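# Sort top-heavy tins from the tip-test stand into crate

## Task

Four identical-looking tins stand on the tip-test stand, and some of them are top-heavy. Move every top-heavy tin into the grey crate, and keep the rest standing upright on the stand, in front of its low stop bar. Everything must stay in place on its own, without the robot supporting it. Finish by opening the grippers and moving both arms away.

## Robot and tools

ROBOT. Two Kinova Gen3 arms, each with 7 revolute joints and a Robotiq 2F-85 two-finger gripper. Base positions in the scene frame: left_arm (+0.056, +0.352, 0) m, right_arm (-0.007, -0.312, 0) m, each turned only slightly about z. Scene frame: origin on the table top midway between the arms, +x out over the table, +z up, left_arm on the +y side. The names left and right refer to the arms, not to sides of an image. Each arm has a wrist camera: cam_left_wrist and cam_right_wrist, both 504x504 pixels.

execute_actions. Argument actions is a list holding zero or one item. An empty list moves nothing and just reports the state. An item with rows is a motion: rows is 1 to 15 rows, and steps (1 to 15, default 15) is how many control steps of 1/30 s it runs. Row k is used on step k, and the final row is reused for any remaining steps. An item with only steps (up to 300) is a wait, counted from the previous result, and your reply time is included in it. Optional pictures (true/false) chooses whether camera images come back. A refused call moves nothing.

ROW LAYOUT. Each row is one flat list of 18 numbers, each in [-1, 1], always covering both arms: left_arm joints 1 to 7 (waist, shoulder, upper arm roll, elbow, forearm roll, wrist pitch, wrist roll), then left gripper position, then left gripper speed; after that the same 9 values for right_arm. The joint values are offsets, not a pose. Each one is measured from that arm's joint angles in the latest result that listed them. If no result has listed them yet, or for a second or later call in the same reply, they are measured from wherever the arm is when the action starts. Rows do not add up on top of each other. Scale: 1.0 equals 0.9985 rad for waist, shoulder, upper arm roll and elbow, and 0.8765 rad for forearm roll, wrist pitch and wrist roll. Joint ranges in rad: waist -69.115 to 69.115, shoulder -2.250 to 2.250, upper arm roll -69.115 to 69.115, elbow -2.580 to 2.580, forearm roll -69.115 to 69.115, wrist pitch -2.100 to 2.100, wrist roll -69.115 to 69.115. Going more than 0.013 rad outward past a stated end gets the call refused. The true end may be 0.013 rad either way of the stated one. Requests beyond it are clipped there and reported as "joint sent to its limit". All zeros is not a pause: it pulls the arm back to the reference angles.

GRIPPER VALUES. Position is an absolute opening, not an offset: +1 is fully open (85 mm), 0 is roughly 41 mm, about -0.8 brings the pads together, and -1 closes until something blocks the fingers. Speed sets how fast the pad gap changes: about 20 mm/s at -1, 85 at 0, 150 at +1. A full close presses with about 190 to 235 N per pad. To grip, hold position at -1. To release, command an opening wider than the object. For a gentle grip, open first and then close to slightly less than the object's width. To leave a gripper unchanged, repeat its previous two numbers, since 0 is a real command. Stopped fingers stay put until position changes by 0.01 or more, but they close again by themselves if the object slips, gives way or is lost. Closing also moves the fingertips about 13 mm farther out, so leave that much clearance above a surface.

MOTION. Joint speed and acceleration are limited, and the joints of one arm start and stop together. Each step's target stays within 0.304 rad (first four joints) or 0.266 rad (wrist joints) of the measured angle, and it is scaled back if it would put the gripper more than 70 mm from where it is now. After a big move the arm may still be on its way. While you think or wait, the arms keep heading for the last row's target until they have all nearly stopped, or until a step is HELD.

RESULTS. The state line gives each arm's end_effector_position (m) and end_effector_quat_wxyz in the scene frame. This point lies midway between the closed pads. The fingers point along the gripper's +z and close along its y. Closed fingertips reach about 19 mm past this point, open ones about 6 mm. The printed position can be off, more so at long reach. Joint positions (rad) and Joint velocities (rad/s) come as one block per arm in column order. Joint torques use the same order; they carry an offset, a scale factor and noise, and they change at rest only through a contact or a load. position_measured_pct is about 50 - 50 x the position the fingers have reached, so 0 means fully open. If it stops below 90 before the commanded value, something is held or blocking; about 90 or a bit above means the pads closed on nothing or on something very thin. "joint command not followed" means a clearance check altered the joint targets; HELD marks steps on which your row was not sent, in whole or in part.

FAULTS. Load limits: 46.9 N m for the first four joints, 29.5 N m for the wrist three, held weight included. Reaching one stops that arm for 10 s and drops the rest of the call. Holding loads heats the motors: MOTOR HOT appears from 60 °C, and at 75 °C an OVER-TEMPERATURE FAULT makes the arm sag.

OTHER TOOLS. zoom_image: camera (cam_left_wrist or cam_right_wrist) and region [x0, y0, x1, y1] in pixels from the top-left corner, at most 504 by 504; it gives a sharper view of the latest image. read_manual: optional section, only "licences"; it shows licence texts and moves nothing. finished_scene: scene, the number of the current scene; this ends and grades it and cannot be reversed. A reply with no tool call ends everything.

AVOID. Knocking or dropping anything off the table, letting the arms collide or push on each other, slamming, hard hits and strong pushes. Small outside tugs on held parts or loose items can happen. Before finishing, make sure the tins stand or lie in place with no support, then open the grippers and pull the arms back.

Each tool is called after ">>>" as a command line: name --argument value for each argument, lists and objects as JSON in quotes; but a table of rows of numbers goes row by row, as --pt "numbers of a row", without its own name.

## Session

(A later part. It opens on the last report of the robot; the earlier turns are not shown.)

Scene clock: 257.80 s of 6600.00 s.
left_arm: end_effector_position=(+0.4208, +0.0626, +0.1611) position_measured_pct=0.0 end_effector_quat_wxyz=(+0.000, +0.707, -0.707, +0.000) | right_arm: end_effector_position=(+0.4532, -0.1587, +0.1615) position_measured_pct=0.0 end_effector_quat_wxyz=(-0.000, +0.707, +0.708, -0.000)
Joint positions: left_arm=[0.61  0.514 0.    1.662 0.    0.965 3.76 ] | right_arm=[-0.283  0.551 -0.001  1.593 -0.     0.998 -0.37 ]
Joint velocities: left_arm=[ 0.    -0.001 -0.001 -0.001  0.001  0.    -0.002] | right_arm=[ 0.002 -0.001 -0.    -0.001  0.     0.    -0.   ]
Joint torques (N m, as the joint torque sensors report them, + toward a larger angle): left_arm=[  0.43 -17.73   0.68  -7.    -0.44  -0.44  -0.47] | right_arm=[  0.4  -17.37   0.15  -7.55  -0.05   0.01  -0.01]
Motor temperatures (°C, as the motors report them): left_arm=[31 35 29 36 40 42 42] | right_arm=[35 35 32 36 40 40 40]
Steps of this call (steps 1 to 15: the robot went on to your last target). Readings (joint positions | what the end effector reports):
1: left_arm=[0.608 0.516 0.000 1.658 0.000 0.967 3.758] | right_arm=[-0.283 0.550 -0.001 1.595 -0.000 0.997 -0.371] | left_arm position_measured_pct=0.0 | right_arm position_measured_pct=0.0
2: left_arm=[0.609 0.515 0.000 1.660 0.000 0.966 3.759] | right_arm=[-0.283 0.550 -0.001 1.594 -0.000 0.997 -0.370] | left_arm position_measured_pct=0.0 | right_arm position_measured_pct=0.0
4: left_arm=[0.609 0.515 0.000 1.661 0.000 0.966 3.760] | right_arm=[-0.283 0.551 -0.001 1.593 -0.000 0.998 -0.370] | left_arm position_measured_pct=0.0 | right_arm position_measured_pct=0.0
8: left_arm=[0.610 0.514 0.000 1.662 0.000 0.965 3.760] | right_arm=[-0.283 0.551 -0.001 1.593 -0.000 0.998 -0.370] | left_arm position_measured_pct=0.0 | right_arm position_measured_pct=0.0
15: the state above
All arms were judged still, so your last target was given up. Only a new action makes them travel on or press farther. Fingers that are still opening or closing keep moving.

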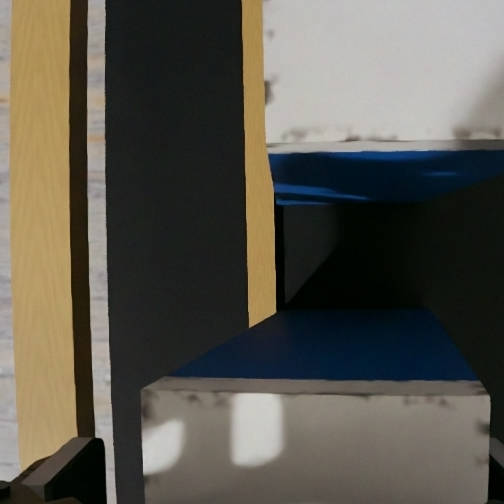

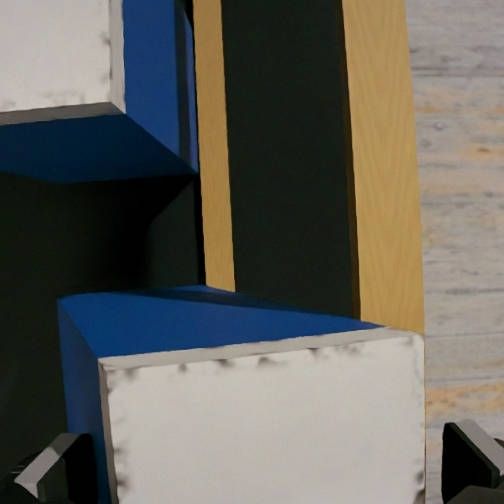

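>>> execute_actions --actions '[{"rows": [ [0.003,-0.003,0,0.005,0,-0.003,0.003,1,0, -0.002,-0.004,0,0.007,0,-0.004,-0.002,1,0], [0.005,-0.006,0,0.011,0,-0.005,0.006,1,0, -0.003,-0.007,0,0.013,0,-0.007,-0.004,1,0], [0.008,-0.009,0,0.016,0,-0.008,0.009,1,0, -0.005,-0.011,0,0.020,0,-0.011,-0.005,1,0], [0.011,-0.012,0,0.021,0,-0.011,0.012,1,0, -0.006,-0.015,0,0.027,0,-0.014,-0.007,1,0], [0.013,-0.015,0,0.027,0,-0.013,0.015,1,0, -0.008,-0.018,0,0.034,0,-0.018,-0.009,1,0], [0.016,-0.018,0,0.032,0,-0.016,0.018,1,0, -0.009,-0.022,0,0.040,0,-0.021,-0.011,1,0], [0.018,-0.021,0,0.037,0,-0.019,0.021,1,0, -0.011,-0.026,0,0.047,0,-0.025,-0.013,1,0], [0.021,-0.024,0,0.043,0,-0.021,0.024,1,0, -0.012,-0.029,0,0.054,0,-0.028,-0.014,1,0], [0.024,-0.027,0,0.048,0,-0.024,0.027,1,0, -0.014,-0.033,0,0.061,0,-0.032,-0.016,1,0], [0.026,-0.030,0,0.053,0,-0.027,0.030,1,0, -0.015,-0.037,0,0.067,0,-0.035,-0.018,1,0], [0.029,-0.033,0,0.059,0,-0.029,0.033,1,0, -0.017,-0.040,0,0.074,0,-0.039,-0.020,1,0], [0.032,-0.036,0,0.064,0,-0.032,0.036,1,0, -0.018,-0.044,0,0.081,0,-0.043,-0.021,1,0], [0.034,-0.039,0,0.070,0,-0.035,0.039,1,0, -0.020,-0.047,0,0.088,0,-0.046,-0.023,1,0], [0.037,-0.042,0,0.075,0,-0.037,0.042,1,0, -0.021,-0.051,0,0.094,0,-0.050,-0.025,1,0], [0.0394,-0.0451,0,0.0802,0,-0.0400,0.0448,1,0, -0.0225,-0.0548,0,0.1010,0,-0.0532,-0.0268,1,0] ], "steps": 15}]' --pictures false

>>> execute_actions --actions '[{"steps": 6}]' --pictures false

Scene clock: 283.20 s of 6600.00 s.
left_arm: end_effector_position=(+0.3950, +0.0624, +0.1610) position_measured_pct=0.0 end_effector_quat_wxyz=(+0.000, +0.707, -0.707, -0.000) | right_arm: end_effector_position=(+0.4281, -0.1589, +0.1609) position_measured_pct=0.0 end_effector_quat_wxyz=(-0.001, +0.707, +0.708, -0.000)
Joint positions: left_arm=[0.644 0.476 0.    1.731 0.    0.935 3.793] | right_arm=[-0.302  0.505 -0.001  1.678 -0.001  0.959 -0.39 ]
Joint velocities: left_arm=[ 0.078 -0.092 -0.002  0.161 -0.    -0.068  0.077] | right_arm=[-0.041 -0.112 -0.001  0.2   -0.    -0.093 -0.048]
Joint torques (N m, as the joint torque sensors report them, + toward a larger angle): left_arm=[  0.34 -16.24   0.55  -7.08  -0.09  -0.19   0.01] | right_arm=[  0.8  -17.31   0.05  -7.97   0.1   -0.19  -0.18]
Motor temperatures (°C, as the motors report them): left_arm=[31 35 29 36 40 42 42] | right_arm=[35 35 32 36 40 40 40]
Steps of this call (steps 1 to 90: nothing new was sent; then 21.90 s passed at rest; steps 91 to 105: all 15 steps of this action). Readings (joint positions | what the end effector reports):
91: left_arm=[0.610 0.513 0.000 1.663 0.000 0.965 3.760] | right_arm=[-0.283 0.551 -0.001 1.593 -0.000 0.998 -0.370] | left_arm position_measured_pct=0.0 | right_arm position_measured_pct=0.0
92: left_arm=[0.612 0.512 -0.000 1.665 0.000 0.964 3.761] | right_arm=[-0.284 0.548 -0.000 1.596 -0.000 0.996 -0.371] | left_arm position_measured_pct=0.0 | right_arm position_measured_pct=0.0
94: left_arm=[0.616 0.507 -0.000 1.673 0.000 0.961 3.765] | right_arm=[-0.286 0.543 -0.001 1.606 -0.000 0.992 -0.373] | left_arm position_measured_pct=0.0 | right_arm position_measured_pct=0.0
98: left_arm=[0.625 0.496 0.000 1.693 0.001 0.952 3.775] | right_arm=[-0.292 0.530 -0.001 1.631 -0.001 0.980 -0.379] | left_arm position_measured_pct=0.0 | right_arm position_measured_pct=0.0
105: the state above

Scene clock: 283.40 s of 6600.00 s.
left_arm: end_effector_position=(+0.3909, +0.0627, +0.1608) position_measured_pct=0.0 end_effector_quat_wxyz=(+0.000, +0.708, -0.707, -0.000) | right_arm: end_effector_position=(+0.4236, -0.1592, +0.1604) position_measured_pct=0.0 end_effector_quat_wxyz=(-0.001, +0.707, +0.707, -0.001)
Joint positions: left_arm=[0.649 0.47  0.    1.742 0.    0.93  3.799] | right_arm=[-0.305  0.498 -0.001  1.694 -0.001  0.952 -0.394]
Joint velocities: left_arm=[ 0.004 -0.007 -0.001  0.003 -0.001 -0.003 -0.   ] | right_arm=[-0.002 -0.008  0.001  0.004  0.001 -0.003  0.001]
Joint torques (N m, as the joint torque sensors report them, + toward a larger angle): left_arm=[ -0.34 -17.     0.35  -7.07   0.    -0.34  -0.17] | right_arm=[ -0.02 -17.39   0.04  -8.14  -0.15  -0.31  -0.4 ]
Motor temperatures (°C, as the motors report them): left_arm=[31 35 29 36 40 42 42] | right_arm=[35 35 32 36 40 40 40]
Steps of this call (steps 1 to 6: the robot went on to your last target). Readings (joint positions | what the end effector reports):
1: left_arm=[0.646 0.473 0.000 1.736 0.000 0.933 3.796] | right_arm=[-0.303 0.502 -0.001 1.685 -0.001 0.956 -0.392] | left_arm position_measured_pct=0.0 | right_arm position_measured_pct=0.0
2: left_arm=[0.647 0.471 0.001 1.739 0.001 0.932 3.798] | right_arm=[-0.304 0.499 -0.001 1.690 -0.001 0.954 -0.393] | left_arm position_measured_pct=0.0 | right_arm position_measured_pct=0.0
4: left_arm=[0.648 0.470 0.001 1.741 0.001 0.931 3.799] | right_arm=[-0.305 0.498 -0.001 1.693 -0.001 0.952 -0.394] | left_arm position_measured_pct=0.0 | right_arm position_measured_pct=0.0
6: the state above

>>> execute_actions --actions '[{"rows": [ [0,0,0,0,0,0,0,-1,-0.3, -0.002,-0.004,0,0.006,0,-0.003,-0.002,1,0], [0,0,0,0,0,0,0,-1,-0.3, -0.004,-0.008,0,0.013,0,-0.006,-0.004,1,0], [0,0,0,0,0,0,0,-1,-0.3, -0.005,-0.011,0,0.019,0,-0.010,-0.006,1,0], [0,0,0,0,0,0,0,-1,-0.3, -0.007,-0.015,0,0.026,0,-0.013,-0.008,1,0], [0,0,0,0,0,0,0,-1,-0.3, -0.009,-0.019,0,0.032,0,-0.016,-0.010,1,0], [0,0,0,0,0,0,0,-1,-0.3, -0.011,-0.023,0,0.038,0,-0.019,-0.012,1,0], [0,0,0,0,0,0,0,-1,-0.3, -0.013,-0.026,0,0.045,0,-0.022,-0.014,1,0], [0,0,0,0,0,0,0,-1,-0.3, -0.015,-0.030,0,0.051,0,-0.025,-0.016,1,0], [0,0,0,0,0,0,0,-1,-0.3, -0.016,-0.034,0,0.057,0,-0.029,-0.018,1,0], [0,0,0,0,0,0,0,-1,-0.3, -0.018,-0.038,0,0.064,0,-0.032,-0.020,1,0], [0,0,0,0,0,0,0,-1,-0.3, -0.020,-0.041,0,0.070,0,-0.035,-0.022,1,0], [0,0,0,0,0,0,0,-1,-0.3, -0.022,-0.045,0,0.077,0,-0.038,-0.024,1,0], [0,0,0,0,0,0,0,-1,-0.3, -0.024,-0.049,0,0.083,0,-0.041,-0.026,1,0], [0,0,0,0,0,0,0,-1,-0.3, -0.025,-0.053,0,0.089,0,-0.044,-0.028,1,0], [0,0,0,0,0,0,0,-1,-0.3, -0.0273,-0.0564,0,0.0957,0,-0.0476,-0.0300,1,0] ], "steps": 15}]' --pictures false

>>> execute_actions --actions '[{"steps": 6}]'

Scene clock: 291.33 s of 6600.00 s.
left_arm: end_effector_position=(+0.3906, +0.0627, +0.1612) position_measured_pct=26.2 end_effector_quat_wxyz=(+0.000, +0.707, -0.707, -0.000) | right_arm: end_effector_position=(+0.3984, -0.1588, +0.1612) position_measured_pct=0.0 end_effector_quat_wxyz=(-0.000, +0.707, +0.708, +0.000)
Joint positions: left_arm=[0.649 0.469 0.001 1.742 0.001 0.931 3.799] | right_arm=[-0.328  0.45  -0.001  1.775 -0.001  0.917 -0.416]
Joint velocities: left_arm=[ 0.001 -0.009  0.001 -0.002  0.001  0.003 -0.   ] | right_arm=[-0.05  -0.114  0.002  0.186  0.001 -0.082 -0.052]
Joint torques (N m, as the joint torque sensors report them, + toward a larger angle): left_arm=[ -0.11 -15.54   0.46  -6.93  -0.18  -0.85  -0.39] | right_arm=[  0.36 -15.63   0.33  -7.37  -0.01   0.24  -0.05]
Motor temperatures (°C, as the motors report them): left_arm=[31 35 29 36 40 42 42] | right_arm=[35 35 32 36 40 40 40]
Steps of this call (steps 1 to 30: the robot went on to your last target; steps 31 to 100: nothing new was sent; then 4.10 s passed at rest; steps 101 to 115: all 15 steps of this action). Readings (joint positions | what the end effector reports):
101: left_arm=[0.649 0.469 0.000 1.742 0.000 0.930 3.799] | right_arm=[-0.306 0.496 -0.001 1.695 -0.001 0.951 -0.394] | left_arm position_measured_pct=0.0 | right_arm position_measured_pct=0.0
102: left_arm=[0.649 0.469 0.000 1.742 0.000 0.930 3.799] | right_arm=[-0.307 0.495 -0.001 1.697 -0.000 0.950 -0.395] | left_arm position_measured_pct=0.4 | right_arm position_measured_pct=0.0
104: left_arm=[0.649 0.470 0.000 1.742 0.000 0.930 3.799] | right_arm=[-0.309 0.489 -0.001 1.707 -0.001 0.946 -0.397] | left_arm position_measured_pct=3.2 | right_arm position_measured_pct=0.0
108: left_arm=[0.649 0.470 0.000 1.742 0.000 0.930 3.799] | right_arm=[-0.316 0.476 -0.001 1.731 -0.001 0.936 -0.404] | left_arm position_measured_pct=11.9 | right_arm position_measured_pct=0.0
115: the state above

Scene clock: 291.53 s of 6600.00 s.
left_arm: end_effector_position=(+0.3905, +0.0627, +0.1613) position_measured_pct=27.0 end_effector_quat_wxyz=(+0.000, +0.707, -0.707, -0.000) | right_arm: end_effector_position=(+0.3940, -0.1591, +0.1609) position_measured_pct=0.0 end_effector_quat_wxyz=(-0.000, +0.707, +0.707, +0.000)
Joint positions: left_arm=[0.649 0.468 0.001 1.742 0.001 0.931 3.799] | right_arm=[-0.332  0.442 -0.001  1.789 -0.001  0.91  -0.42 ]
Joint velocities: left_arm=[-0.001  0.    -0.     0.001 -0.    -0.    -0.001] | right_arm=[-0.003 -0.009  0.001  0.003 -0.    -0.002  0.001]
Joint torques (N m, as the joint torque sensors report them, + toward a larger angle): left_arm=[  0.25 -15.5    0.73  -7.01  -0.18  -0.52  -0.39] | right_arm=[  0.47 -14.82   0.18  -7.33  -0.2    0.12  -0.19]
Motor temperatures (°C, as the motors report them): left_arm=[31 35 29 36 40 42 42] | right_arm=[35 35 32 36 40 40 40]
Steps of this call (steps 1 to 6: the robot went on to your last target). Readings (joint positions | what the end effector reports):
1: left_arm=[0.649 0.469 0.001 1.742 0.001 0.932 3.799] | right_arm=[-0.330 0.446 -0.001 1.781 -0.001 0.914 -0.418] | left_arm position_measured_pct=26.6 | right_arm position_measured_pct=0.0
2: left_arm=[0.649 0.469 0.001 1.742 0.001 0.932 3.799] | right_arm=[-0.331 0.444 -0.001 1.785 -0.001 0.912 -0.419] | left_arm position_measured_pct=27.0 | right_arm position_measured_pct=0.0
4: left_arm=[0.649 0.469 0.001 1.742 0.001 0.931 3.799] | right_arm=[-0.332 0.443 -0.001 1.788 -0.001 0.911 -0.420] | left_arm position_measured_pct=27.0 | right_arm position_measured_pct=0.0
6: the state above

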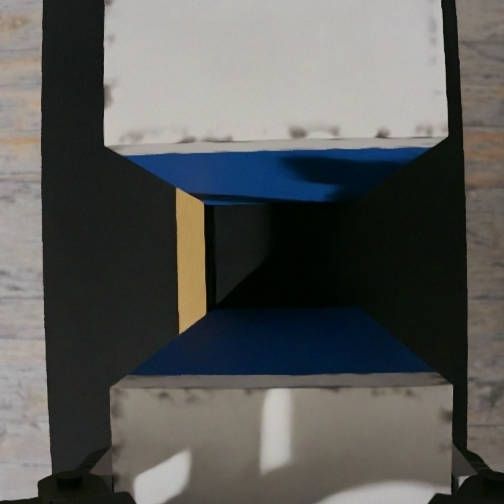

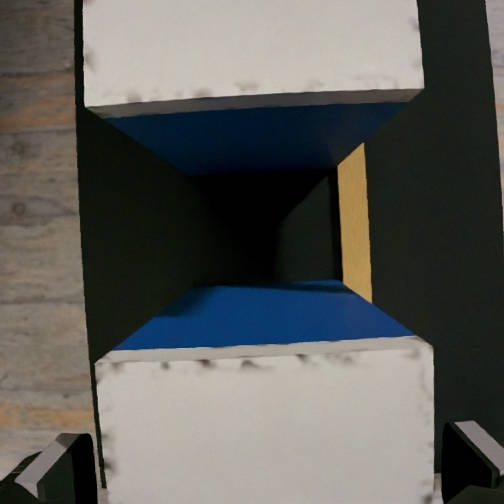

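>>> execute_actions --actions '[{"rows": [ [0,-0.007,0,-0.009,0,0.019,0,-1,-0.3, 0,-0.029,0,-0.054,0,0.095,0,1,0], [0,-0.015,0,-0.018,0,0.038,0,-1,-0.3, 0,-0.058,0,-0.108,0,0.190,0,1,0], [0,-0.023,0,-0.027,0,0.057,0,-1,-0.3, 0,-0.087,0,-0.163,0,0.285,0,1,0], [0,-0.031,0,-0.036,0,0.076,0,-1,-0.3, 0,-0.116,0,-0.217,0,0.380,0,1,0], [0,-0.038,0,-0.045,0,0.096,0,-1,-0.3, 0,-0.1454,0,-0.2717,0,0.4758,0,1,0], [0,-0.070,0,-0.112,0,0.209,0,-1,-0.3, 0,-0.1454,0,-0.2717,0,0.4758,0,1,0], [0,-0.101,0,-0.180,0,0.321,0,-1,-0.3, 0,-0.1454,0,-0.2717,0,0.4758,0,1,0], [0,-0.1326,0,-0.2473,0,0.4334,0,-1,-0.3, 0,-0.1454,0,-0.2717,0,0.4758,0,1,0] ], "steps": 15}]' --pictures false

>>> execute_actions --actions '[{"steps": 10}]' --pictures false

Scene clock: 320.90 s of 6600.00 s.
left_arm: end_effector_position=(+0.3918, +0.0617, +0.2810) position_measured_pct=27.0 end_effector_quat_wxyz=(+0.000, +0.707, -0.707, -0.000) | right_arm: end_effector_position=(+0.3946, -0.1589, +0.2970) position_measured_pct=0.0 end_effector_quat_wxyz=(-0.001, +0.707, +0.708, -0.000)
Joint positions: left_arm=[0.649 0.345 0.001 1.512 0.001 1.286 3.799] | right_arm=[-0.332  0.301 -0.001  1.522 -0.001  1.32  -0.42 ]
Joint velocities: left_arm=[ 0.001 -0.168  0.001 -0.382  0.001  0.563  0.   ] | right_arm=[ 0.001 -0.074  0.    -0.15   0.     0.283 -0.001]
Joint torques (N m, as the joint torque sensors report them, + toward a larger angle): left_arm=[ -0.27 -13.12   0.44  -7.18  -0.19  -0.35  -0.25] | right_arm=[  0.1  -10.87  -0.09  -6.55   0.19  -0.17   0.  ]
Motor temperatures (°C, as the motors report them): left_arm=[31 35 29 36 40 42 42] | right_arm=[35 35 32 36 40 40 40]
Steps of this call (steps 1 to 30: the robot went on to your last target; steps 31 to 100: nothing new was sent; then 25.53 s passed at rest; steps 101 to 115: all 15 steps of this action). Readings (joint positions | what the end effector reports):
101: left_arm=[0.649 0.468 0.001 1.742 0.001 0.932 3.799] | right_arm=[-0.332 0.441 -0.001 1.789 -0.001 0.911 -0.420] | left_arm position_measured_pct=27.0 | right_arm position_measured_pct=0.0
102: left_arm=[0.649 0.465 0.000 1.739 0.001 0.939 3.799] | right_arm=[-0.332 0.438 -0.001 1.784 -0.001 0.918 -0.420] | left_arm position_measured_pct=27.0 | right_arm position_measured_pct=0.0
104: left_arm=[0.649 0.454 0.000 1.727 0.001 0.962 3.799] | right_arm=[-0.332 0.424 -0.001 1.759 -0.001 0.957 -0.420] | left_arm position_measured_pct=27.0 | right_arm position_measured_pct=0.0
108: left_arm=[0.649 0.419 0.000 1.679 0.001 1.046 3.799] | right_arm=[-0.332 0.370 -0.001 1.656 -0.001 1.091 -0.420] | left_arm position_measured_pct=27.0 | right_arm position_measured_pct=0.0
115: the state above

Scene clock: 321.23 s of 6600.00 s.
left_arm: end_effector_position=(+0.3907, +0.0625, +0.2897) position_measured_pct=27.0 end_effector_quat_wxyz=(+0.000, +0.707, -0.707, -0.000) | right_arm: end_effector_position=(+0.3937, -0.1592, +0.2998) position_measured_pct=0.0 end_effector_quat_wxyz=(-0.001, +0.707, +0.708, -0.000)
Joint positions: left_arm=[0.649 0.336 0.001 1.495 0.001 1.311 3.799] | right_arm=[-0.332  0.297 -0.001  1.518 -0.001  1.327 -0.42 ]
Joint velocities: left_arm=[-0.    -0.002 -0.    -0.001 -0.001  0.001 -0.001] | right_arm=[-0.    -0.001 -0.     0.001  0.     0.001 -0.   ]
Joint torques (N m, as the joint torque sensors report them, + toward a larger angle): left_arm=[  0.25 -16.71   0.46  -9.4    0.18  -0.23  -0.17] | right_arm=[  0.25 -15.18   0.25  -8.95   0.14   0.23  -0.09]
Motor temperatures (°C, as the motors report them): left_arm=[31 35 29 36 40 42 42] | right_arm=[35 35 32 36 40 40 40]
Steps of this call (steps 1 to 10: the robot went on to your last target). Readings (joint positions | what the end effector reports):
1: left_arm=[0.649 0.340 0.001 1.501 0.001 1.301 3.799] | right_arm=[-0.332 0.300 -0.001 1.519 -0.001 1.325 -0.420] | left_arm position_measured_pct=27.0 | right_arm position_measured_pct=0.0
2: left_arm=[0.649 0.338 0.001 1.497 0.001 1.308 3.799] | right_arm=[-0.332 0.299 -0.001 1.518 -0.001 1.326 -0.420] | left_arm position_measured_pct=27.0 | right_arm position_measured_pct=0.0
4: left_arm=[0.649 0.337 0.001 1.495 0.001 1.311 3.799] | right_arm=[-0.332 0.298 -0.001 1.518 -0.001 1.327 -0.420] | left_arm position_measured_pct=27.0 | right_arm position_measured_pct=0.0
8: left_arm=[0.649 0.336 0.001 1.495 0.001 1.311 3.799] | right_arm=[-0.332 0.298 -0.001 1.518 -0.001 1.327 -0.420] | left_arm position_measured_pct=27.0 | right_arm position_measured_pct=0.0
10: the state above

>>> execute_actions --actions '[{"rows": [ [0.4488,-0.2165,0,0.2844,0,-0.0777,0.5108,-1,-0.3, 0,0,0,0,0,0,0,1,0], [0.4488,-0.2165,0,0.2844,0,-0.0777,0.5108,-1,-0.3, 0,0,0,0,0,0,0,1,0], [0.4488,-0.2165,0,0.2844,0,-0.0777,0.5108,-1,-0.3, 0,0,0,0,0,0,0,1,0], [0.4488,-0.2165,0,0.2844,0,-0.0777,0.5108,-1,-0.3, 0,0,0,0,0,0,0,1,0], [0.4488,-0.2165,0,0.2844,0,-0.0777,0.5108,-1,-0.3, 0,0,0,0,0,0,0,1,0], [0.4488,-0.2165,0,0.2844,0,-0.0777,0.5108,-1,-0.3, 0,0,0,0,0,0,0,1,0], [0.4488,-0.2165,0,0.2844,0,-0.0777,0.5108,-1,-0.3, 0,0,0,0,0,0,0,1,0], [0.4488,-0.2165,0,0.2844,0,-0.0777,0.5108,-1,-0.3, 0,0,0,0,0,0,0,1,0], [0.4488,-0.2165,0,0.2844,0,-0.0777,0.5108,-1,-0.3, 0,0,0,0,0,0,0,1,0], [0.4488,-0.2165,0,0.2844,0,-0.0777,0.5108,-1,-0.3, 0,0,0,0,0,0,0,1,0], [0.4488,-0.2165,0,0.2844,0,-0.0777,0.5108,-1,-0.3, 0,0,0,0,0,0,0,1,0], [0.4488,-0.2165,0,0.2844,0,-0.0777,0.5108,-1,-0.3, 0,0,0,0,0,0,0,1,0], [0.4488,-0.2165,0,0.2844,0,-0.0777,0.5108,-1,-0.3, -0.2210,0.1258,0,-0.1870,0,0.0693,-0.2518,1,0] ], "steps": 15}]' --pictures false

>>> execute_actions --actions '[{"steps": 18}]'

Scene clock: 341.30 s of 6600.00 s.
left_arm: end_effector_position=(+0.2305, +0.0295, +0.2916) position_measured_pct=27.0 end_effector_quat_wxyz=(+0.000, +0.700, -0.714, +0.000) | right_arm: end_effector_position=(+0.3946, -0.1509, +0.2991) position_measured_pct=0.0 end_effector_quat_wxyz=(-0.000, +0.705, +0.709, -0.002)
Joint positions: left_arm=[0.998 0.161 0.001 1.725 0.001 1.256 4.129] | right_arm=[-0.351  0.308  0.001  1.505  0.     1.332 -0.434]
Joint velocities: left_arm=[ 0.851 -0.348  0.017  0.474  0.012 -0.104  1.037] | right_arm=[-0.434  0.25   0.017 -0.324  0.005  0.108 -0.373]
Joint torques (N m, as the joint torque sensors report them, + toward a larger angle): left_arm=[ -0.65 -12.92  -0.12  -9.22  -0.28  -0.28  -0.61] | right_arm=[ -3.65 -13.04  -1.84  -9.45  -0.58  -0.28  -0.32]
Motor temperatures (°C, as the motors report them): left_arm=[31 35 29 36 40 42 42] | right_arm=[35 35 32 36 40 40 40]
Steps of this call (steps 1 to 30: the robot went on to your last target; steps 31 to 100: nothing new was sent; then 16.23 s passed at rest; steps 101 to 115: all 15 steps of this action). Readings (joint positions | what the end effector reports):
101: left_arm=[0.650 0.335 0.000 1.496 0.000 1.311 3.800] | right_arm=[-0.332 0.297 -0.001 1.518 -0.001 1.327 -0.420] | left_arm position_measured_pct=27.0 | right_arm position_measured_pct=0.0
102: left_arm=[0.656 0.331 -0.001 1.500 -0.000 1.309 3.803] | right_arm=[-0.332 0.297 -0.001 1.518 -0.001 1.327 -0.420] | left_arm position_measured_pct=27.0 | right_arm position_measured_pct=0.0
104: left_arm=[0.684 0.311 -0.002 1.524 -0.001 1.303 3.825] | right_arm=[-0.332 0.297 -0.001 1.518 -0.001 1.327 -0.420] | left_arm position_measured_pct=27.0 | right_arm position_measured_pct=0.0
108: left_arm=[0.790 0.247 -0.000 1.608 0.000 1.284 3.915] | right_arm=[-0.332 0.297 -0.001 1.518 -0.001 1.327 -0.420] | left_arm position_measured_pct=27.0 | right_arm position_measured_pct=0.0
115: the state above

Scene clock: 341.90 s of 6600.00 s.
left_arm: end_effector_position=(+0.1896, +0.0305, +0.2898) position_measured_pct=27.0 end_effector_quat_wxyz=(+0.000, +0.707, -0.707, -0.001) | right_arm: end_effector_position=(+0.3938, -0.0435, +0.3002) position_measured_pct=0.0 end_effector_quat_wxyz=(-0.001, +0.707, +0.707, +0.000)
Joint positions: left_arm=[1.097 0.12  0.001 1.779 0.001 1.243 4.247] | right_arm=[-0.551  0.422 -0.001  1.331 -0.001  1.388 -0.641]
Joint velocities: left_arm=[ 0.001 -0.001 -0.001  0.    -0.    -0.001 -0.001] | right_arm=[-0.01   0.005  0.     0.001  0.001  0.001  0.001]
Joint torques (N m, as the joint torque sensors report them, + toward a larger angle): left_arm=[  0.58 -12.33   0.49  -9.13  -0.22  -0.33  -0.13] | right_arm=[  0.03 -16.91  -0.07  -8.9    0.1    0.01  -0.1 ]
Motor temperatures (°C, as the motors report them): left_arm=[31 35 29 36 40 42 42] | right_arm=[35 35 32 36 40 40 40]
Steps of this call (steps 1 to 18: the robot went on to your last target). Readings (joint positions | what the end effector reports):
1: left_arm=[1.025 0.150 0.001 1.740 0.001 1.252 4.162] | right_arm=[-0.369 0.318 0.002 1.491 0.001 1.336 -0.450] | left_arm position_measured_pct=27.0 | right_arm position_measured_pct=0.0
2: left_arm=[1.047 0.141 0.002 1.753 0.002 1.250 4.190] | right_arm=[-0.391 0.331 0.002 1.473 0.001 1.342 -0.471] | left_arm position_measured_pct=27.0 | right_arm position_measured_pct=0.0
4: left_arm=[1.078 0.128 0.003 1.771 0.002 1.246 4.230] | right_arm=[-0.445 0.362 0.001 1.428 -0.000 1.356 -0.525] | left_arm position_measured_pct=27.0 | right_arm position_measured_pct=0.0
8: left_arm=[1.091 0.123 0.001 1.779 0.001 1.243 4.247] | right_arm=[-0.527 0.409 -0.002 1.351 -0.001 1.381 -0.618] | left_arm position_measured_pct=27.0 | right_arm position_measured_pct=0.0
18: the state above

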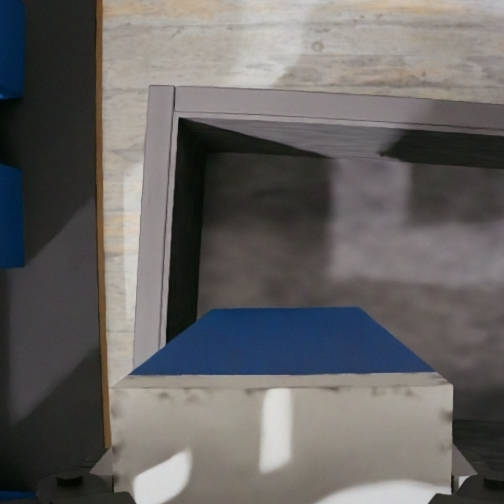

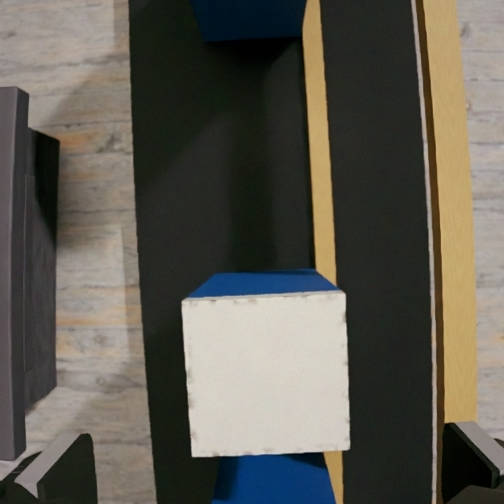

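>>> zoom_image --camera "cam_left_wrist" --region '[380, 300, 504, 504]'

>>> zoom_image --camera "cam_right_wrist" --region '[0, 60, 200, 260]'

Region (380, 300, 504, 504) of cam_left_wrist's 504x504 image, scaled by 2.471; it fills the left 306 columns of this view, and the rest is white.

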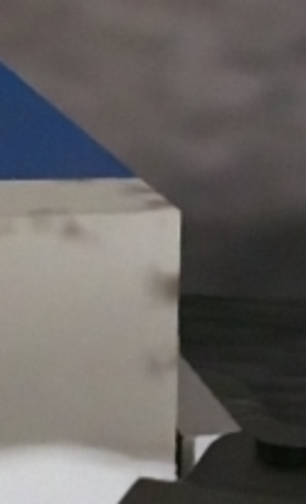

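Region (0, 60, 200, 260) of cam_right_wrist's 504x504 image, scaled by 2.520.

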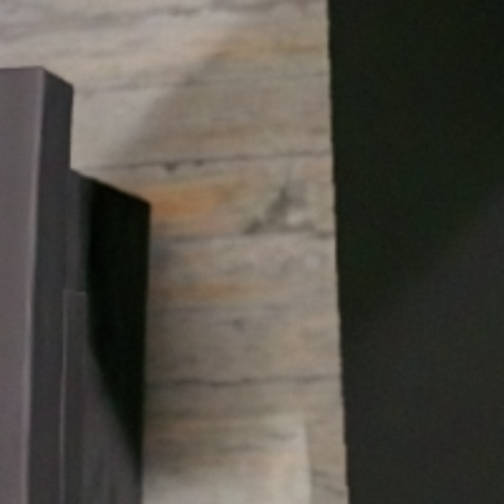

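>>> execute_actions --actions '[{"rows": [ [0.0102,0.1183,0,0.1729,0,-0.3322,0.0112,-1,-0.3, -0.0017,0.0574,0,0.1761,0,-0.2654,0,1,0], [0.0102,0.1183,0,0.1729,0,-0.3322,0.0112,-1,-0.3, -0.0017,0.0574,0,0.1761,0,-0.2654,0,1,0], [0.0102,0.1183,0,0.1729,0,-0.3322,0.0112,-1,-0.3, -0.0017,0.0574,0,0.1761,0,-0.2654,0,1,0], [0.0102,0.1183,0,0.1729,0,-0.3322,0.0112,-1,-0.3, -0.0017,0.0574,0,0.1761,0,-0.2654,0,1,0], [0.0102,0.1183,0,0.1729,0,-0.3322,0.0112,-1,-0.3, -0.0017,0.0574,0,0.1761,0,-0.2654,0,1,0], [0.0102,0.1183,0,0.1729,0,-0.3322,0.0112,-1,-0.3, -0.0017,0.0574,0,0.1761,0,-0.2654,0,1,0], [0.0102,0.1183,0,0.1729,0,-0.3322,0.0112,-1,-0.3, -0.0017,0.0574,0,0.1761,0,-0.2654,0,1,0], [0.0102,0.1477,0,0.2018,0,-0.3986,0.0112,-1,-0.3, -0.0017,0.0797,0,0.2084,0,-0.3276,0,1,0], [0.0102,0.1771,0,0.2306,0,-0.4649,0.0112,-1,-0.3, -0.0017,0.1021,0,0.2408,0,-0.3899,0,1,0], [0.0102,0.2065,0,0.2595,0,-0.5313,0.0112,-1,-0.3, -0.0017,0.1244,0,0.2731,0,-0.4521,0,1,0] ], "steps": 15}]' --pictures false

>>> execute_actions --actions '[{"steps": 14}]'

Scene clock: 379.63 s of 6600.00 s.
left_arm: end_effector_position=(+0.1900, +0.0221, +0.1532) position_measured_pct=27.0 end_effector_quat_wxyz=(+0.000, +0.707, -0.707, +0.000) | right_arm: end_effector_position=(+0.3934, -0.0428, +0.1650) position_measured_pct=0.0 end_effector_quat_wxyz=(-0.001, +0.706, +0.708, -0.000)
Joint positions: left_arm=[1.107 0.316 0.001 2.03  0.001 0.794 4.257] | right_arm=[-0.553  0.542 -0.001  1.597 -0.001  1.004 -0.641]
Joint velocities: left_arm=[ 0.003  0.183  0.     0.244 -0.    -0.467  0.001] | right_arm=[ 0.     0.121 -0.     0.224 -0.    -0.36  -0.001]
Joint torques (N m, as the joint torque sensors report them, + toward a larger angle): left_arm=[  0.8  -18.27  -0.09  -8.61  -0.06  -0.62  -0.35] | right_arm=[  0.33 -22.86   0.36 -10.07   0.21  -0.14  -0.16]
Motor temperatures (°C, as the motors report them): left_arm=[31 35 29 36 40 42 42] | right_arm=[35 35 32 36 40 39 40]
Steps of this call (steps 1 to 15: the robot went on to your last target; steps 16 to 90: nothing new was sent; then 34.23 s passed at rest; steps 91 to 105: all 15 steps of this action). Readings (joint positions | what the end effector reports):
91: left_arm=[1.097 0.121 0.001 1.780 0.001 1.242 4.247] | right_arm=[-0.553 0.423 -0.001 1.332 -0.001 1.387 -0.641] | left_arm position_measured_pct=27.0 | right_arm position_measured_pct=0.0
92: left_arm=[1.097 0.124 0.001 1.784 0.001 1.235 4.247] | right_arm=[-0.553 0.425 -0.001 1.336 -0.001 1.381 -0.641] | left_arm position_measured_pct=27.0 | right_arm position_measured_pct=0.0
94: left_arm=[1.099 0.144 0.000 1.809 0.001 1.196 4.248] | right_arm=[-0.553 0.433 -0.001 1.361 -0.001 1.348 -0.641] | left_arm position_measured_pct=27.0 | right_arm position_measured_pct=0.0
98: left_arm=[1.104 0.205 0.001 1.899 0.001 1.044 4.254] | right_arm=[-0.553 0.466 -0.001 1.462 -0.001 1.215 -0.641] | left_arm position_measured_pct=27.0 | right_arm position_measured_pct=0.0
105: the state above

Scene clock: 380.10 s of 6600.00 s.
left_arm: end_effector_position=(+0.1897, +0.0225, +0.1480) position_measured_pct=27.0 end_effector_quat_wxyz=(+0.000, +0.707, -0.707, -0.000) | right_arm: end_effector_position=(+0.3933, -0.0429, +0.1608) position_measured_pct=0.0 end_effector_quat_wxyz=(-0.001, +0.707, +0.708, -0.000)
Joint positions: left_arm=[1.107 0.326 0.001 2.038 0.001 0.777 4.257] | right_arm=[-0.553  0.547 -0.001  1.604 -0.001  0.992 -0.641]
Joint velocities: left_arm=[ 0.001  0.001 -0.     0.    -0.     0.    -0.   ] | right_arm=[-0.    -0.001  0.     0.002  0.    -0.     0.   ]
Joint torques (N m, as the joint torque sensors report them, + toward a larger angle): left_arm=[ -0.03 -14.14   0.1   -6.28  -0.07  -0.33  -0.19] | right_arm=[  0.05 -17.66   0.13  -7.78  -0.1    0.17  -0.07]
Motor temperatures (°C, as the motors report them): left_arm=[31 35 29 36 40 42 42] | right_arm=[35 35 32 36 40 39 40]
Steps of this call (steps 1 to 14: the robot went on to your last target). Readings (joint positions | what the end effector reports):
1: left_arm=[1.107 0.320 0.001 2.036 0.001 0.783 4.257] | right_arm=[-0.553 0.544 -0.001 1.602 -0.001 0.996 -0.641] | left_arm position_measured_pct=27.0 | right_arm position_measured_pct=0.0
2: left_arm=[1.107 0.321 0.001 2.037 0.001 0.780 4.257] | right_arm=[-0.553 0.545 -0.001 1.603 -0.001 0.993 -0.641] | left_arm position_measured_pct=27.0 | right_arm position_measured_pct=0.0
4: left_arm=[1.107 0.323 0.001 2.038 0.001 0.778 4.257] | right_arm=[-0.553 0.545 -0.001 1.604 -0.001 0.992 -0.641] | left_arm position_measured_pct=27.0 | right_arm position_measured_pct=0.0
8: left_arm=[1.107 0.325 0.001 2.038 0.001 0.778 4.257] | right_arm=[-0.553 0.546 -0.001 1.604 -0.001 0.992 -0.641] | left_arm position_measured_pct=27.0 | right_arm position_measured_pct=0.0
14: the state above

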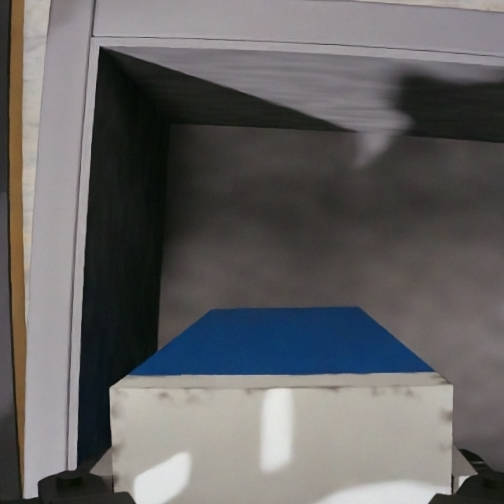

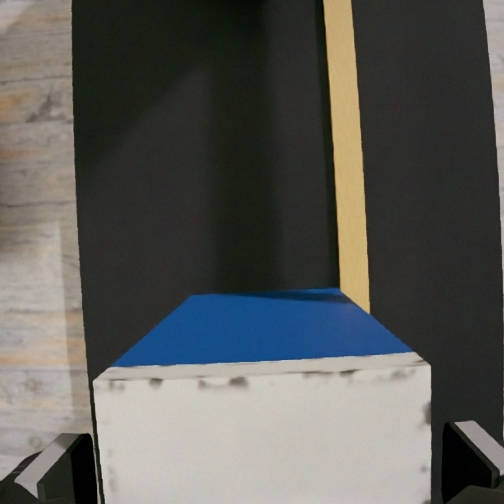

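>>> execute_actions --actions '[]'

Scene clock: 388.50 s of 6600.00 s.
left_arm: end_effector_position=(+0.1897, +0.0225, +0.1479) position_measured_pct=27.0 end_effector_quat_wxyz=(+0.000, +0.707, -0.707, -0.000) | right_arm: end_effector_position=(+0.3933, -0.0429, +0.1608) position_measured_pct=0.0 end_effector_quat_wxyz=(-0.001, +0.707, +0.708, -0.000)
Joint positions: left_arm=[1.107 0.326 0.001 2.038 0.001 0.777 4.257] | right_arm=[-0.553  0.547 -0.001  1.604 -0.001  0.992 -0.641]
Joint velocities: left_arm=[-0.001  0.     0.    -0.002 -0.    -0.001  0.001] | right_arm=[ 0.001 -0.001 -0.     0.001  0.    -0.001  0.   ]
Joint torques (N m, as the joint torque sensors report them, + toward a larger angle): left_arm=[  0.18 -14.1    0.65  -6.63   0.02  -0.06  -0.18] | right_arm=[ -0.07 -18.07   0.4   -7.64   0.1    0.01  -0.02]
Motor temperatures (°C, as the motors report them): left_arm=[31 35 29 36 40 42 42] | right_arm=[35 35 32 36 40 39 40]
Steps of this call (steps 1 to 30: the robot went on to your last target; steps 31 to 100: nothing new was sent; then 5.07 s passed at rest). Readings (joint positions | what the end effector reports):
1: left_arm=[1.107 0.326 0.001 2.038 0.001 0.777 4.257] | right_arm=[-0.553 0.547 -0.001 1.604 -0.001 0.992 -0.641] | left_arm position_measured_pct=27.0 | right_arm position_measured_pct=0.0
2: left_arm=[1.107 0.326 0.001 2.038 0.001 0.777 4.257] | right_arm=[-0.553 0.547 -0.001 1.604 -0.001 0.992 -0.641] | left_arm position_measured_pct=27.0 | right_arm position_measured_pct=0.0
4: left_arm=[1.107 0.326 0.001 2.038 0.001 0.777 4.257] | right_arm=[-0.553 0.547 -0.001 1.604 -0.001 0.992 -0.641] | left_arm position_measured_pct=27.0 | right_arm position_measured_pct=0.0
8: left_arm=[1.107 0.326 0.001 2.038 0.001 0.777 4.257] | right_arm=[-0.553 0.547 -0.001 1.604 -0.001 0.992 -0.641] | left_arm position_measured_pct=27.0 | right_arm position_measured_pct=0.0
100: the state above
All arms were judged still, so your last target was given up. Only a new action makes them travel on or press farther. Fingers that are still opening or closing keep moving.

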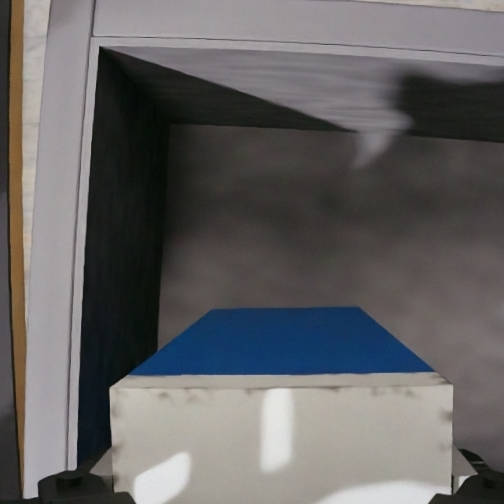

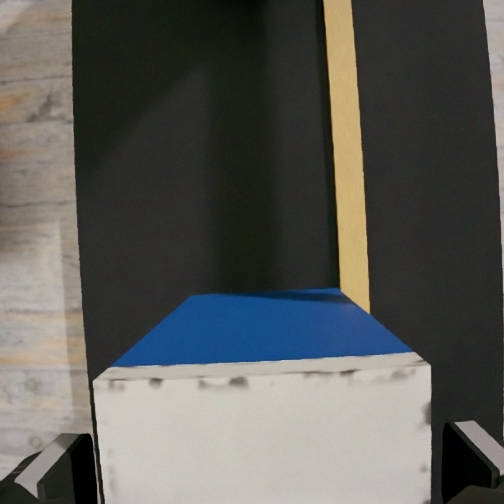

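>>> execute_actions --actions '[{"rows":[[0,0.0006,0,0.0005,0,-0.0013,0,-1,-0.3,0.0024,0.0033,0,-0.0063,0,0.0033,0.0027,1,0],[0,0.0013,0,0.001,0,-0.0026,0,-1,-0.3,0.0048,0.0067,0,-0.0126,0,0.0066,0.0054,1,0],[0,0.0019,0,0.0014,0,-0.0038,0,-1,-0.3,0.0072,0.01,0,-0.019,0,0.0099,0.0081,1,0],[0,0.0026,0,0.0019,0,-0.0051,0,-1,-0.3,0.0095,0.0134,0,-0.0253,0,0.0131,0.0109,1,0],[0,0.0032,0,0.0024,0,-0.0064,0,-1,-0.3,0.0119,0.0167,0,-0.0316,0,0.0164,0.0136,1,0],[0,0.0039,0,0.0029,0,-0.0077,0,-1,-0.3,0.0143,0.02,0,-0.0379,0,0.0197,0.0163,1,0],[0,0.0045,0,0.0034,0,-0.009,0,-1,-0.3,0.0167,0.0234,0,-0.0442,0,0.023,0.019,1,0],[0,0.0052,0,0.0038,0,-0.0102,0,-1,-0.3,0.0191,0.0267,0,-0.0506,0,0.0263,0.0217,1,0],[0,0.0058,0,0.0043,0,-0.0115,0,-1,-0.3,0.0215,0.0301,0,-0.0569,0,0.0296,0.0244,1,0],[0,0.0065,0,0.0048,0,-0.0128,0,-1,-0.3,0.0239,0.0334,0,-0.0632,0,0.0329,0.0271,1,0],[0,0.0071,0,0.0053,0,-0.0141,0,-1,-0.3,0.0263,0.0367,0,-0.0695,0,0.0362,0.0298,1,0],[0,0.0078,0,0.0058,0,-0.0154,0,-1,-0.3,0.0286,0.0401,0,-0.0758,0,0.0394,0.0326,1,0],[0,0.0084,0,0.0062,0,-0.0166,0,-1,-0.3,0.031,0.0434,0,-0.0822,0,0.0427,0.0353,1,0],[0,0.0091,0,0.0067,0,-0.0179,0,-1,-0.3,0.0334,0.0468,0,-0.0885,0,0.046,0.038,1,0],[0,0.0097,0,0.0072,0,-0.0192,0,-1,-0.3,0.0358,0.0501,0,-0.0948,0,0.0493,0.0407,1,0]],"steps":15}]'

Scene clock: 419.43 s of 6600.00 s.
left_arm: end_effector_position=(+0.1900, +0.0215, +0.1458) position_measured_pct=27.0 end_effector_quat_wxyz=(+0.001, +0.707, -0.707, +0.002) | right_arm: end_effector_position=(+0.4187, -0.0425, +0.1613) position_measured_pct=0.0 end_effector_quat_wxyz=(-0.001, +0.706, +0.708, +0.000)
Joint positions: left_arm=[1.107 0.33  0.001 2.042 0.    0.766 4.257] | right_arm=[-0.523  0.589 -0.001  1.524 -0.001  1.029 -0.61 ]
Joint velocities: left_arm=[-0.    -0.002 -0.     0.007 -0.001 -0.025  0.001] | right_arm=[ 0.072  0.101  0.    -0.189  0.     0.085  0.071]
Joint torques (N m, as the joint torque sensors report them, + toward a larger angle): left_arm=[-0.04 -6.75  0.24 -4.32  0.24 -2.23 -0.34] | right_arm=[  0.59 -17.79   0.46  -8.79   0.26  -0.55  -0.07]
Motor temperatures (°C, as the motors report them): left_arm=[31 35 29 36 40 42 42] | right_arm=[35 36 32 36 40 39 40]
Steps of this call (steps 1 to 90: nothing new was sent; then 27.43 s passed at rest; steps 91 to 105: all 15 steps of this action). Readings (joint positions | what the end effector reports):
91: left_arm=[1.107 0.327 0.001 2.038 0.001 0.777 4.257] | right_arm=[-0.553 0.547 -0.001 1.603 -0.001 0.992 -0.640] | left_arm position_measured_pct=27.0 | right_arm position_measured_pct=0.0
92: left_arm=[1.107 0.327 0.001 2.038 0.001 0.777 4.257] | right_arm=[-0.551 0.549 -0.001 1.600 -0.001 0.993 -0.639] | left_arm position_measured_pct=27.0 | right_arm position_measured_pct=0.0
94: left_arm=[1.107 0.328 0.001 2.039 0.001 0.775 4.257] | right_arm=[-0.548 0.554 -0.001 1.591 -0.001 0.997 -0.636] | left_arm position_measured_pct=27.0 | right_arm position_measured_pct=0.0
98: left_arm=[1.107 0.330 0.001 2.041 0.001 0.771 4.257] | right_arm=[-0.539 0.566 -0.001 1.567 -0.001 1.008 -0.627] | left_arm position_measured_pct=27.0 | right_arm position_measured_pct=0.0
105: the state above

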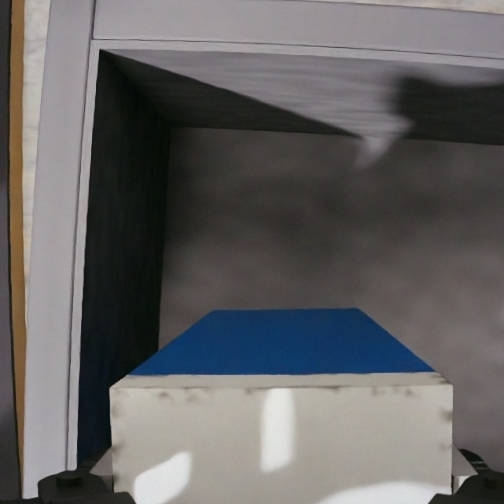

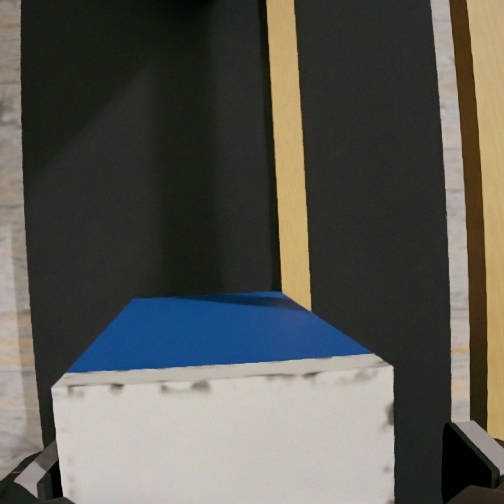

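>>> execute_actions --actions '[{"rows":[[0,0,0,0,0,0,0,1,-0.2,0.0075,0.011,0,-0.0203,0,0.0098,0.0075,1,0],[0,0,0,0,0,0,0,1,-0.2,0.0093,0.014,0,-0.0259,0,0.0128,0.0095,1,0],[0,0,0,0,0,0,0,1,-0.2,0.0111,0.0169,0,-0.0315,0,0.0159,0.0116,1,0],[0,0,0,0,0,0,0,1,-0.2,0.0129,0.0199,0,-0.0371,0,0.0189,0.0136,1,0],[0,0,0,0,0,0,0,1,-0.2,0.0148,0.0229,0,-0.0427,0,0.0219,0.0157,1,0],[0,0,0,0,0,0,0,1,-0.2,0.0166,0.0259,0,-0.0482,0,0.0249,0.0177,1,0],[0,0,0,0,0,0,0,1,-0.2,0.0184,0.0288,0,-0.0538,0,0.0279,0.0198,1,0],[0,0,0,0,0,0,0,1,-0.2,0.0202,0.0318,0,-0.0594,0,0.0309,0.0219,1,0],[0,0,0,0,0,0,0,1,-0.2,0.022,0.0348,0,-0.065,0,0.034,0.0239,1,0],[0,0,0,0,0,0,0,1,-0.2,0.0238,0.0378,0,-0.0706,0,0.037,0.026,1,0],[0,0,0,0,0,0,0,1,-0.2,0.0256,0.0407,0,-0.0762,0,0.04,0.028,1,0],[0,0,0,0,0,0,0,1,-0.2,0.0274,0.0437,0,-0.0818,0,0.043,0.0301,1,0]],"steps":15}]'

Scene clock: 426.93 s of 6600.00 s.
left_arm: end_effector_position=(+0.1900, +0.0215, +0.1458) position_measured_pct=0.4 end_effector_quat_wxyz=(+0.001, +0.707, -0.707, +0.002) | right_arm: end_effector_position=(+0.4429, -0.0423, +0.1617) position_measured_pct=0.0 end_effector_quat_wxyz=(-0.001, +0.707, +0.708, +0.001)
Joint positions: left_arm=[1.107 0.33  0.001 2.042 0.    0.766 4.257] | right_arm=[-0.497  0.631 -0.001  1.444 -0.001  1.066 -0.584]
Joint velocities: left_arm=[-0.002  0.001 -0.    -0.002 -0.     0.001  0.   ] | right_arm=[ 0.007  0.009  0.001 -0.034  0.     0.014  0.011]
Joint torques (N m, as the joint torque sensors report them, + toward a larger angle): left_arm=[  0.04 -12.83   0.68  -6.31  -0.16  -0.43  -0.22] | right_arm=[ -0.51 -19.85   0.48  -7.43   0.05   0.06  -0.14]
Motor temperatures (°C, as the motors report them): left_arm=[31 35 29 36 40 42 42] | right_arm=[35 36 32 36 40 39 40]
Steps of this call (steps 1 to 30: the robot went on to your last target; steps 31 to 100: nothing new was sent; then 3.67 s passed at rest; steps 101 to 115: all 15 steps of this action). Readings (joint positions | what the end effector reports):
101: left_arm=[1.107 0.328 0.001 2.043 0.000 0.764 4.257] | right_arm=[-0.517 0.597 -0.001 1.509 -0.001 1.036 -0.605] | left_arm position_measured_pct=27.0 | right_arm position_measured_pct=0.0
102: left_arm=[1.107 0.327 0.001 2.043 0.000 0.765 4.257] | right_arm=[-0.516 0.599 -0.002 1.506 -0.001 1.037 -0.604] | left_arm position_measured_pct=27.0 | right_arm position_measured_pct=0.0
104: left_arm=[1.107 0.328 0.001 2.042 0.000 0.765 4.257] | right_arm=[-0.514 0.603 -0.002 1.498 -0.001 1.041 -0.602] | left_arm position_measured_pct=23.4 | right_arm position_measured_pct=0.0
108: left_arm=[1.107 0.329 0.001 2.042 0.000 0.765 4.257] | right_arm=[-0.507 0.614 -0.002 1.477 -0.001 1.051 -0.595] | left_arm position_measured_pct=13.9 | right_arm position_measured_pct=0.0
115: the state above

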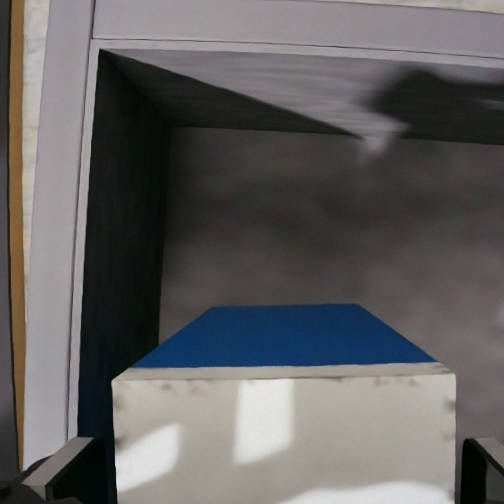

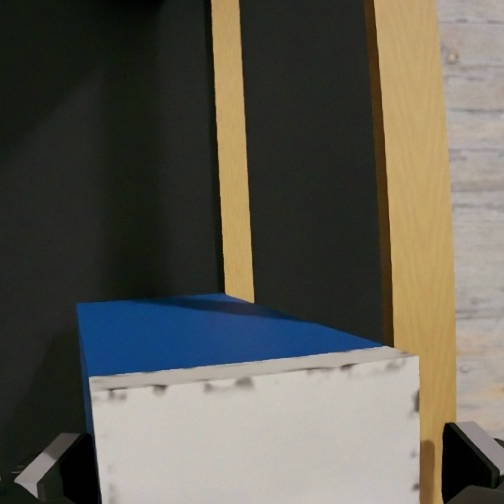

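>>> execute_actions --actions '[{"rows":[[0,-0.092,0,-0.0905,0,0.212,0,1,0,0.001,0.0016,0,-0.0017,0,0.001,0,1,0]],"steps":15}]'

Scene clock: 442.60 s of 6600.00 s.
left_arm: end_effector_position=(+0.1895, +0.0224, +0.1997) position_measured_pct=0.0 end_effector_quat_wxyz=(+0.000, +0.707, -0.707, -0.000) | right_arm: end_effector_position=(+0.4432, -0.0424, +0.1614) position_measured_pct=0.0 end_effector_quat_wxyz=(-0.001, +0.707, +0.707, +0.000)
Joint positions: left_arm=[1.107 0.239 0.001 1.952 0.    0.951 4.257] | right_arm=[-0.496  0.632 -0.001  1.442 -0.001  1.067 -0.584]
Joint velocities: left_arm=[ 0.    -0.009 -0.    -0.001  0.     0.     0.001] | right_arm=[ 0.    -0.     0.    -0.001  0.    -0.001  0.001]
Joint torques (N m, as the joint torque sensors report them, + toward a larger angle): left_arm=[  0.47 -11.96   0.67  -7.17  -0.06  -0.22  -0.1 ] | right_arm=[  0.41 -19.4    0.62  -7.9    0.07   0.03   0.02]
Motor temperatures (°C, as the motors report them): left_arm=[31 35 29 36 40 42 42] | right_arm=[35 36 32 36 40 39 40]
Steps of this call (steps 1 to 15: the robot went on to your last target; steps 16 to 90: nothing new was sent; then 12.17 s passed at rest; steps 91 to 105: all 15 steps of this action). Readings (joint positions | what the end effector reports):
91: left_arm=[1.107 0.329 0.001 2.042 0.000 0.767 4.257] | right_arm=[-0.496 0.632 -0.002 1.442 -0.001 1.067 -0.584] | left_arm position_measured_pct=0.0 | right_arm position_measured_pct=0.0
92: left_arm=[1.107 0.323 0.001 2.038 0.000 0.776 4.257] | right_arm=[-0.496 0.632 -0.001 1.442 -0.001 1.067 -0.584] | left_arm position_measured_pct=0.0 | right_arm position_measured_pct=0.0
94: left_arm=[1.107 0.296 0.001 2.014 0.000 0.824 4.257] | right_arm=[-0.496 0.632 -0.001 1.442 -0.001 1.067 -0.584] | left_arm position_measured_pct=0.0 | right_arm position_measured_pct=0.0
98: left_arm=[1.107 0.244 0.001 1.956 0.000 0.941 4.257] | right_arm=[-0.496 0.632 -0.001 1.442 -0.001 1.067 -0.584] | left_arm position_measured_pct=0.0 | right_arm position_measured_pct=0.0
105: the state above

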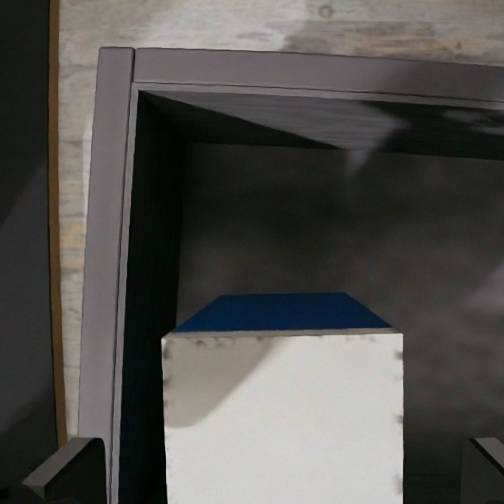

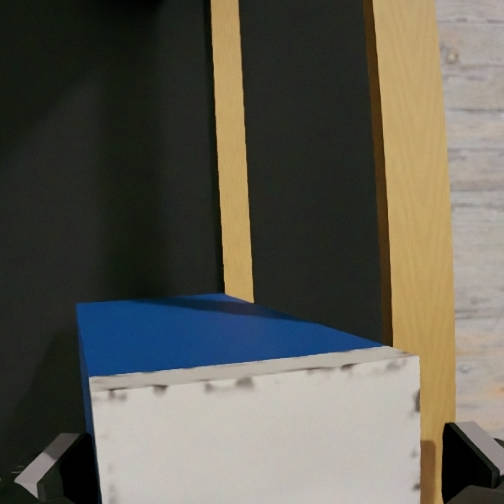

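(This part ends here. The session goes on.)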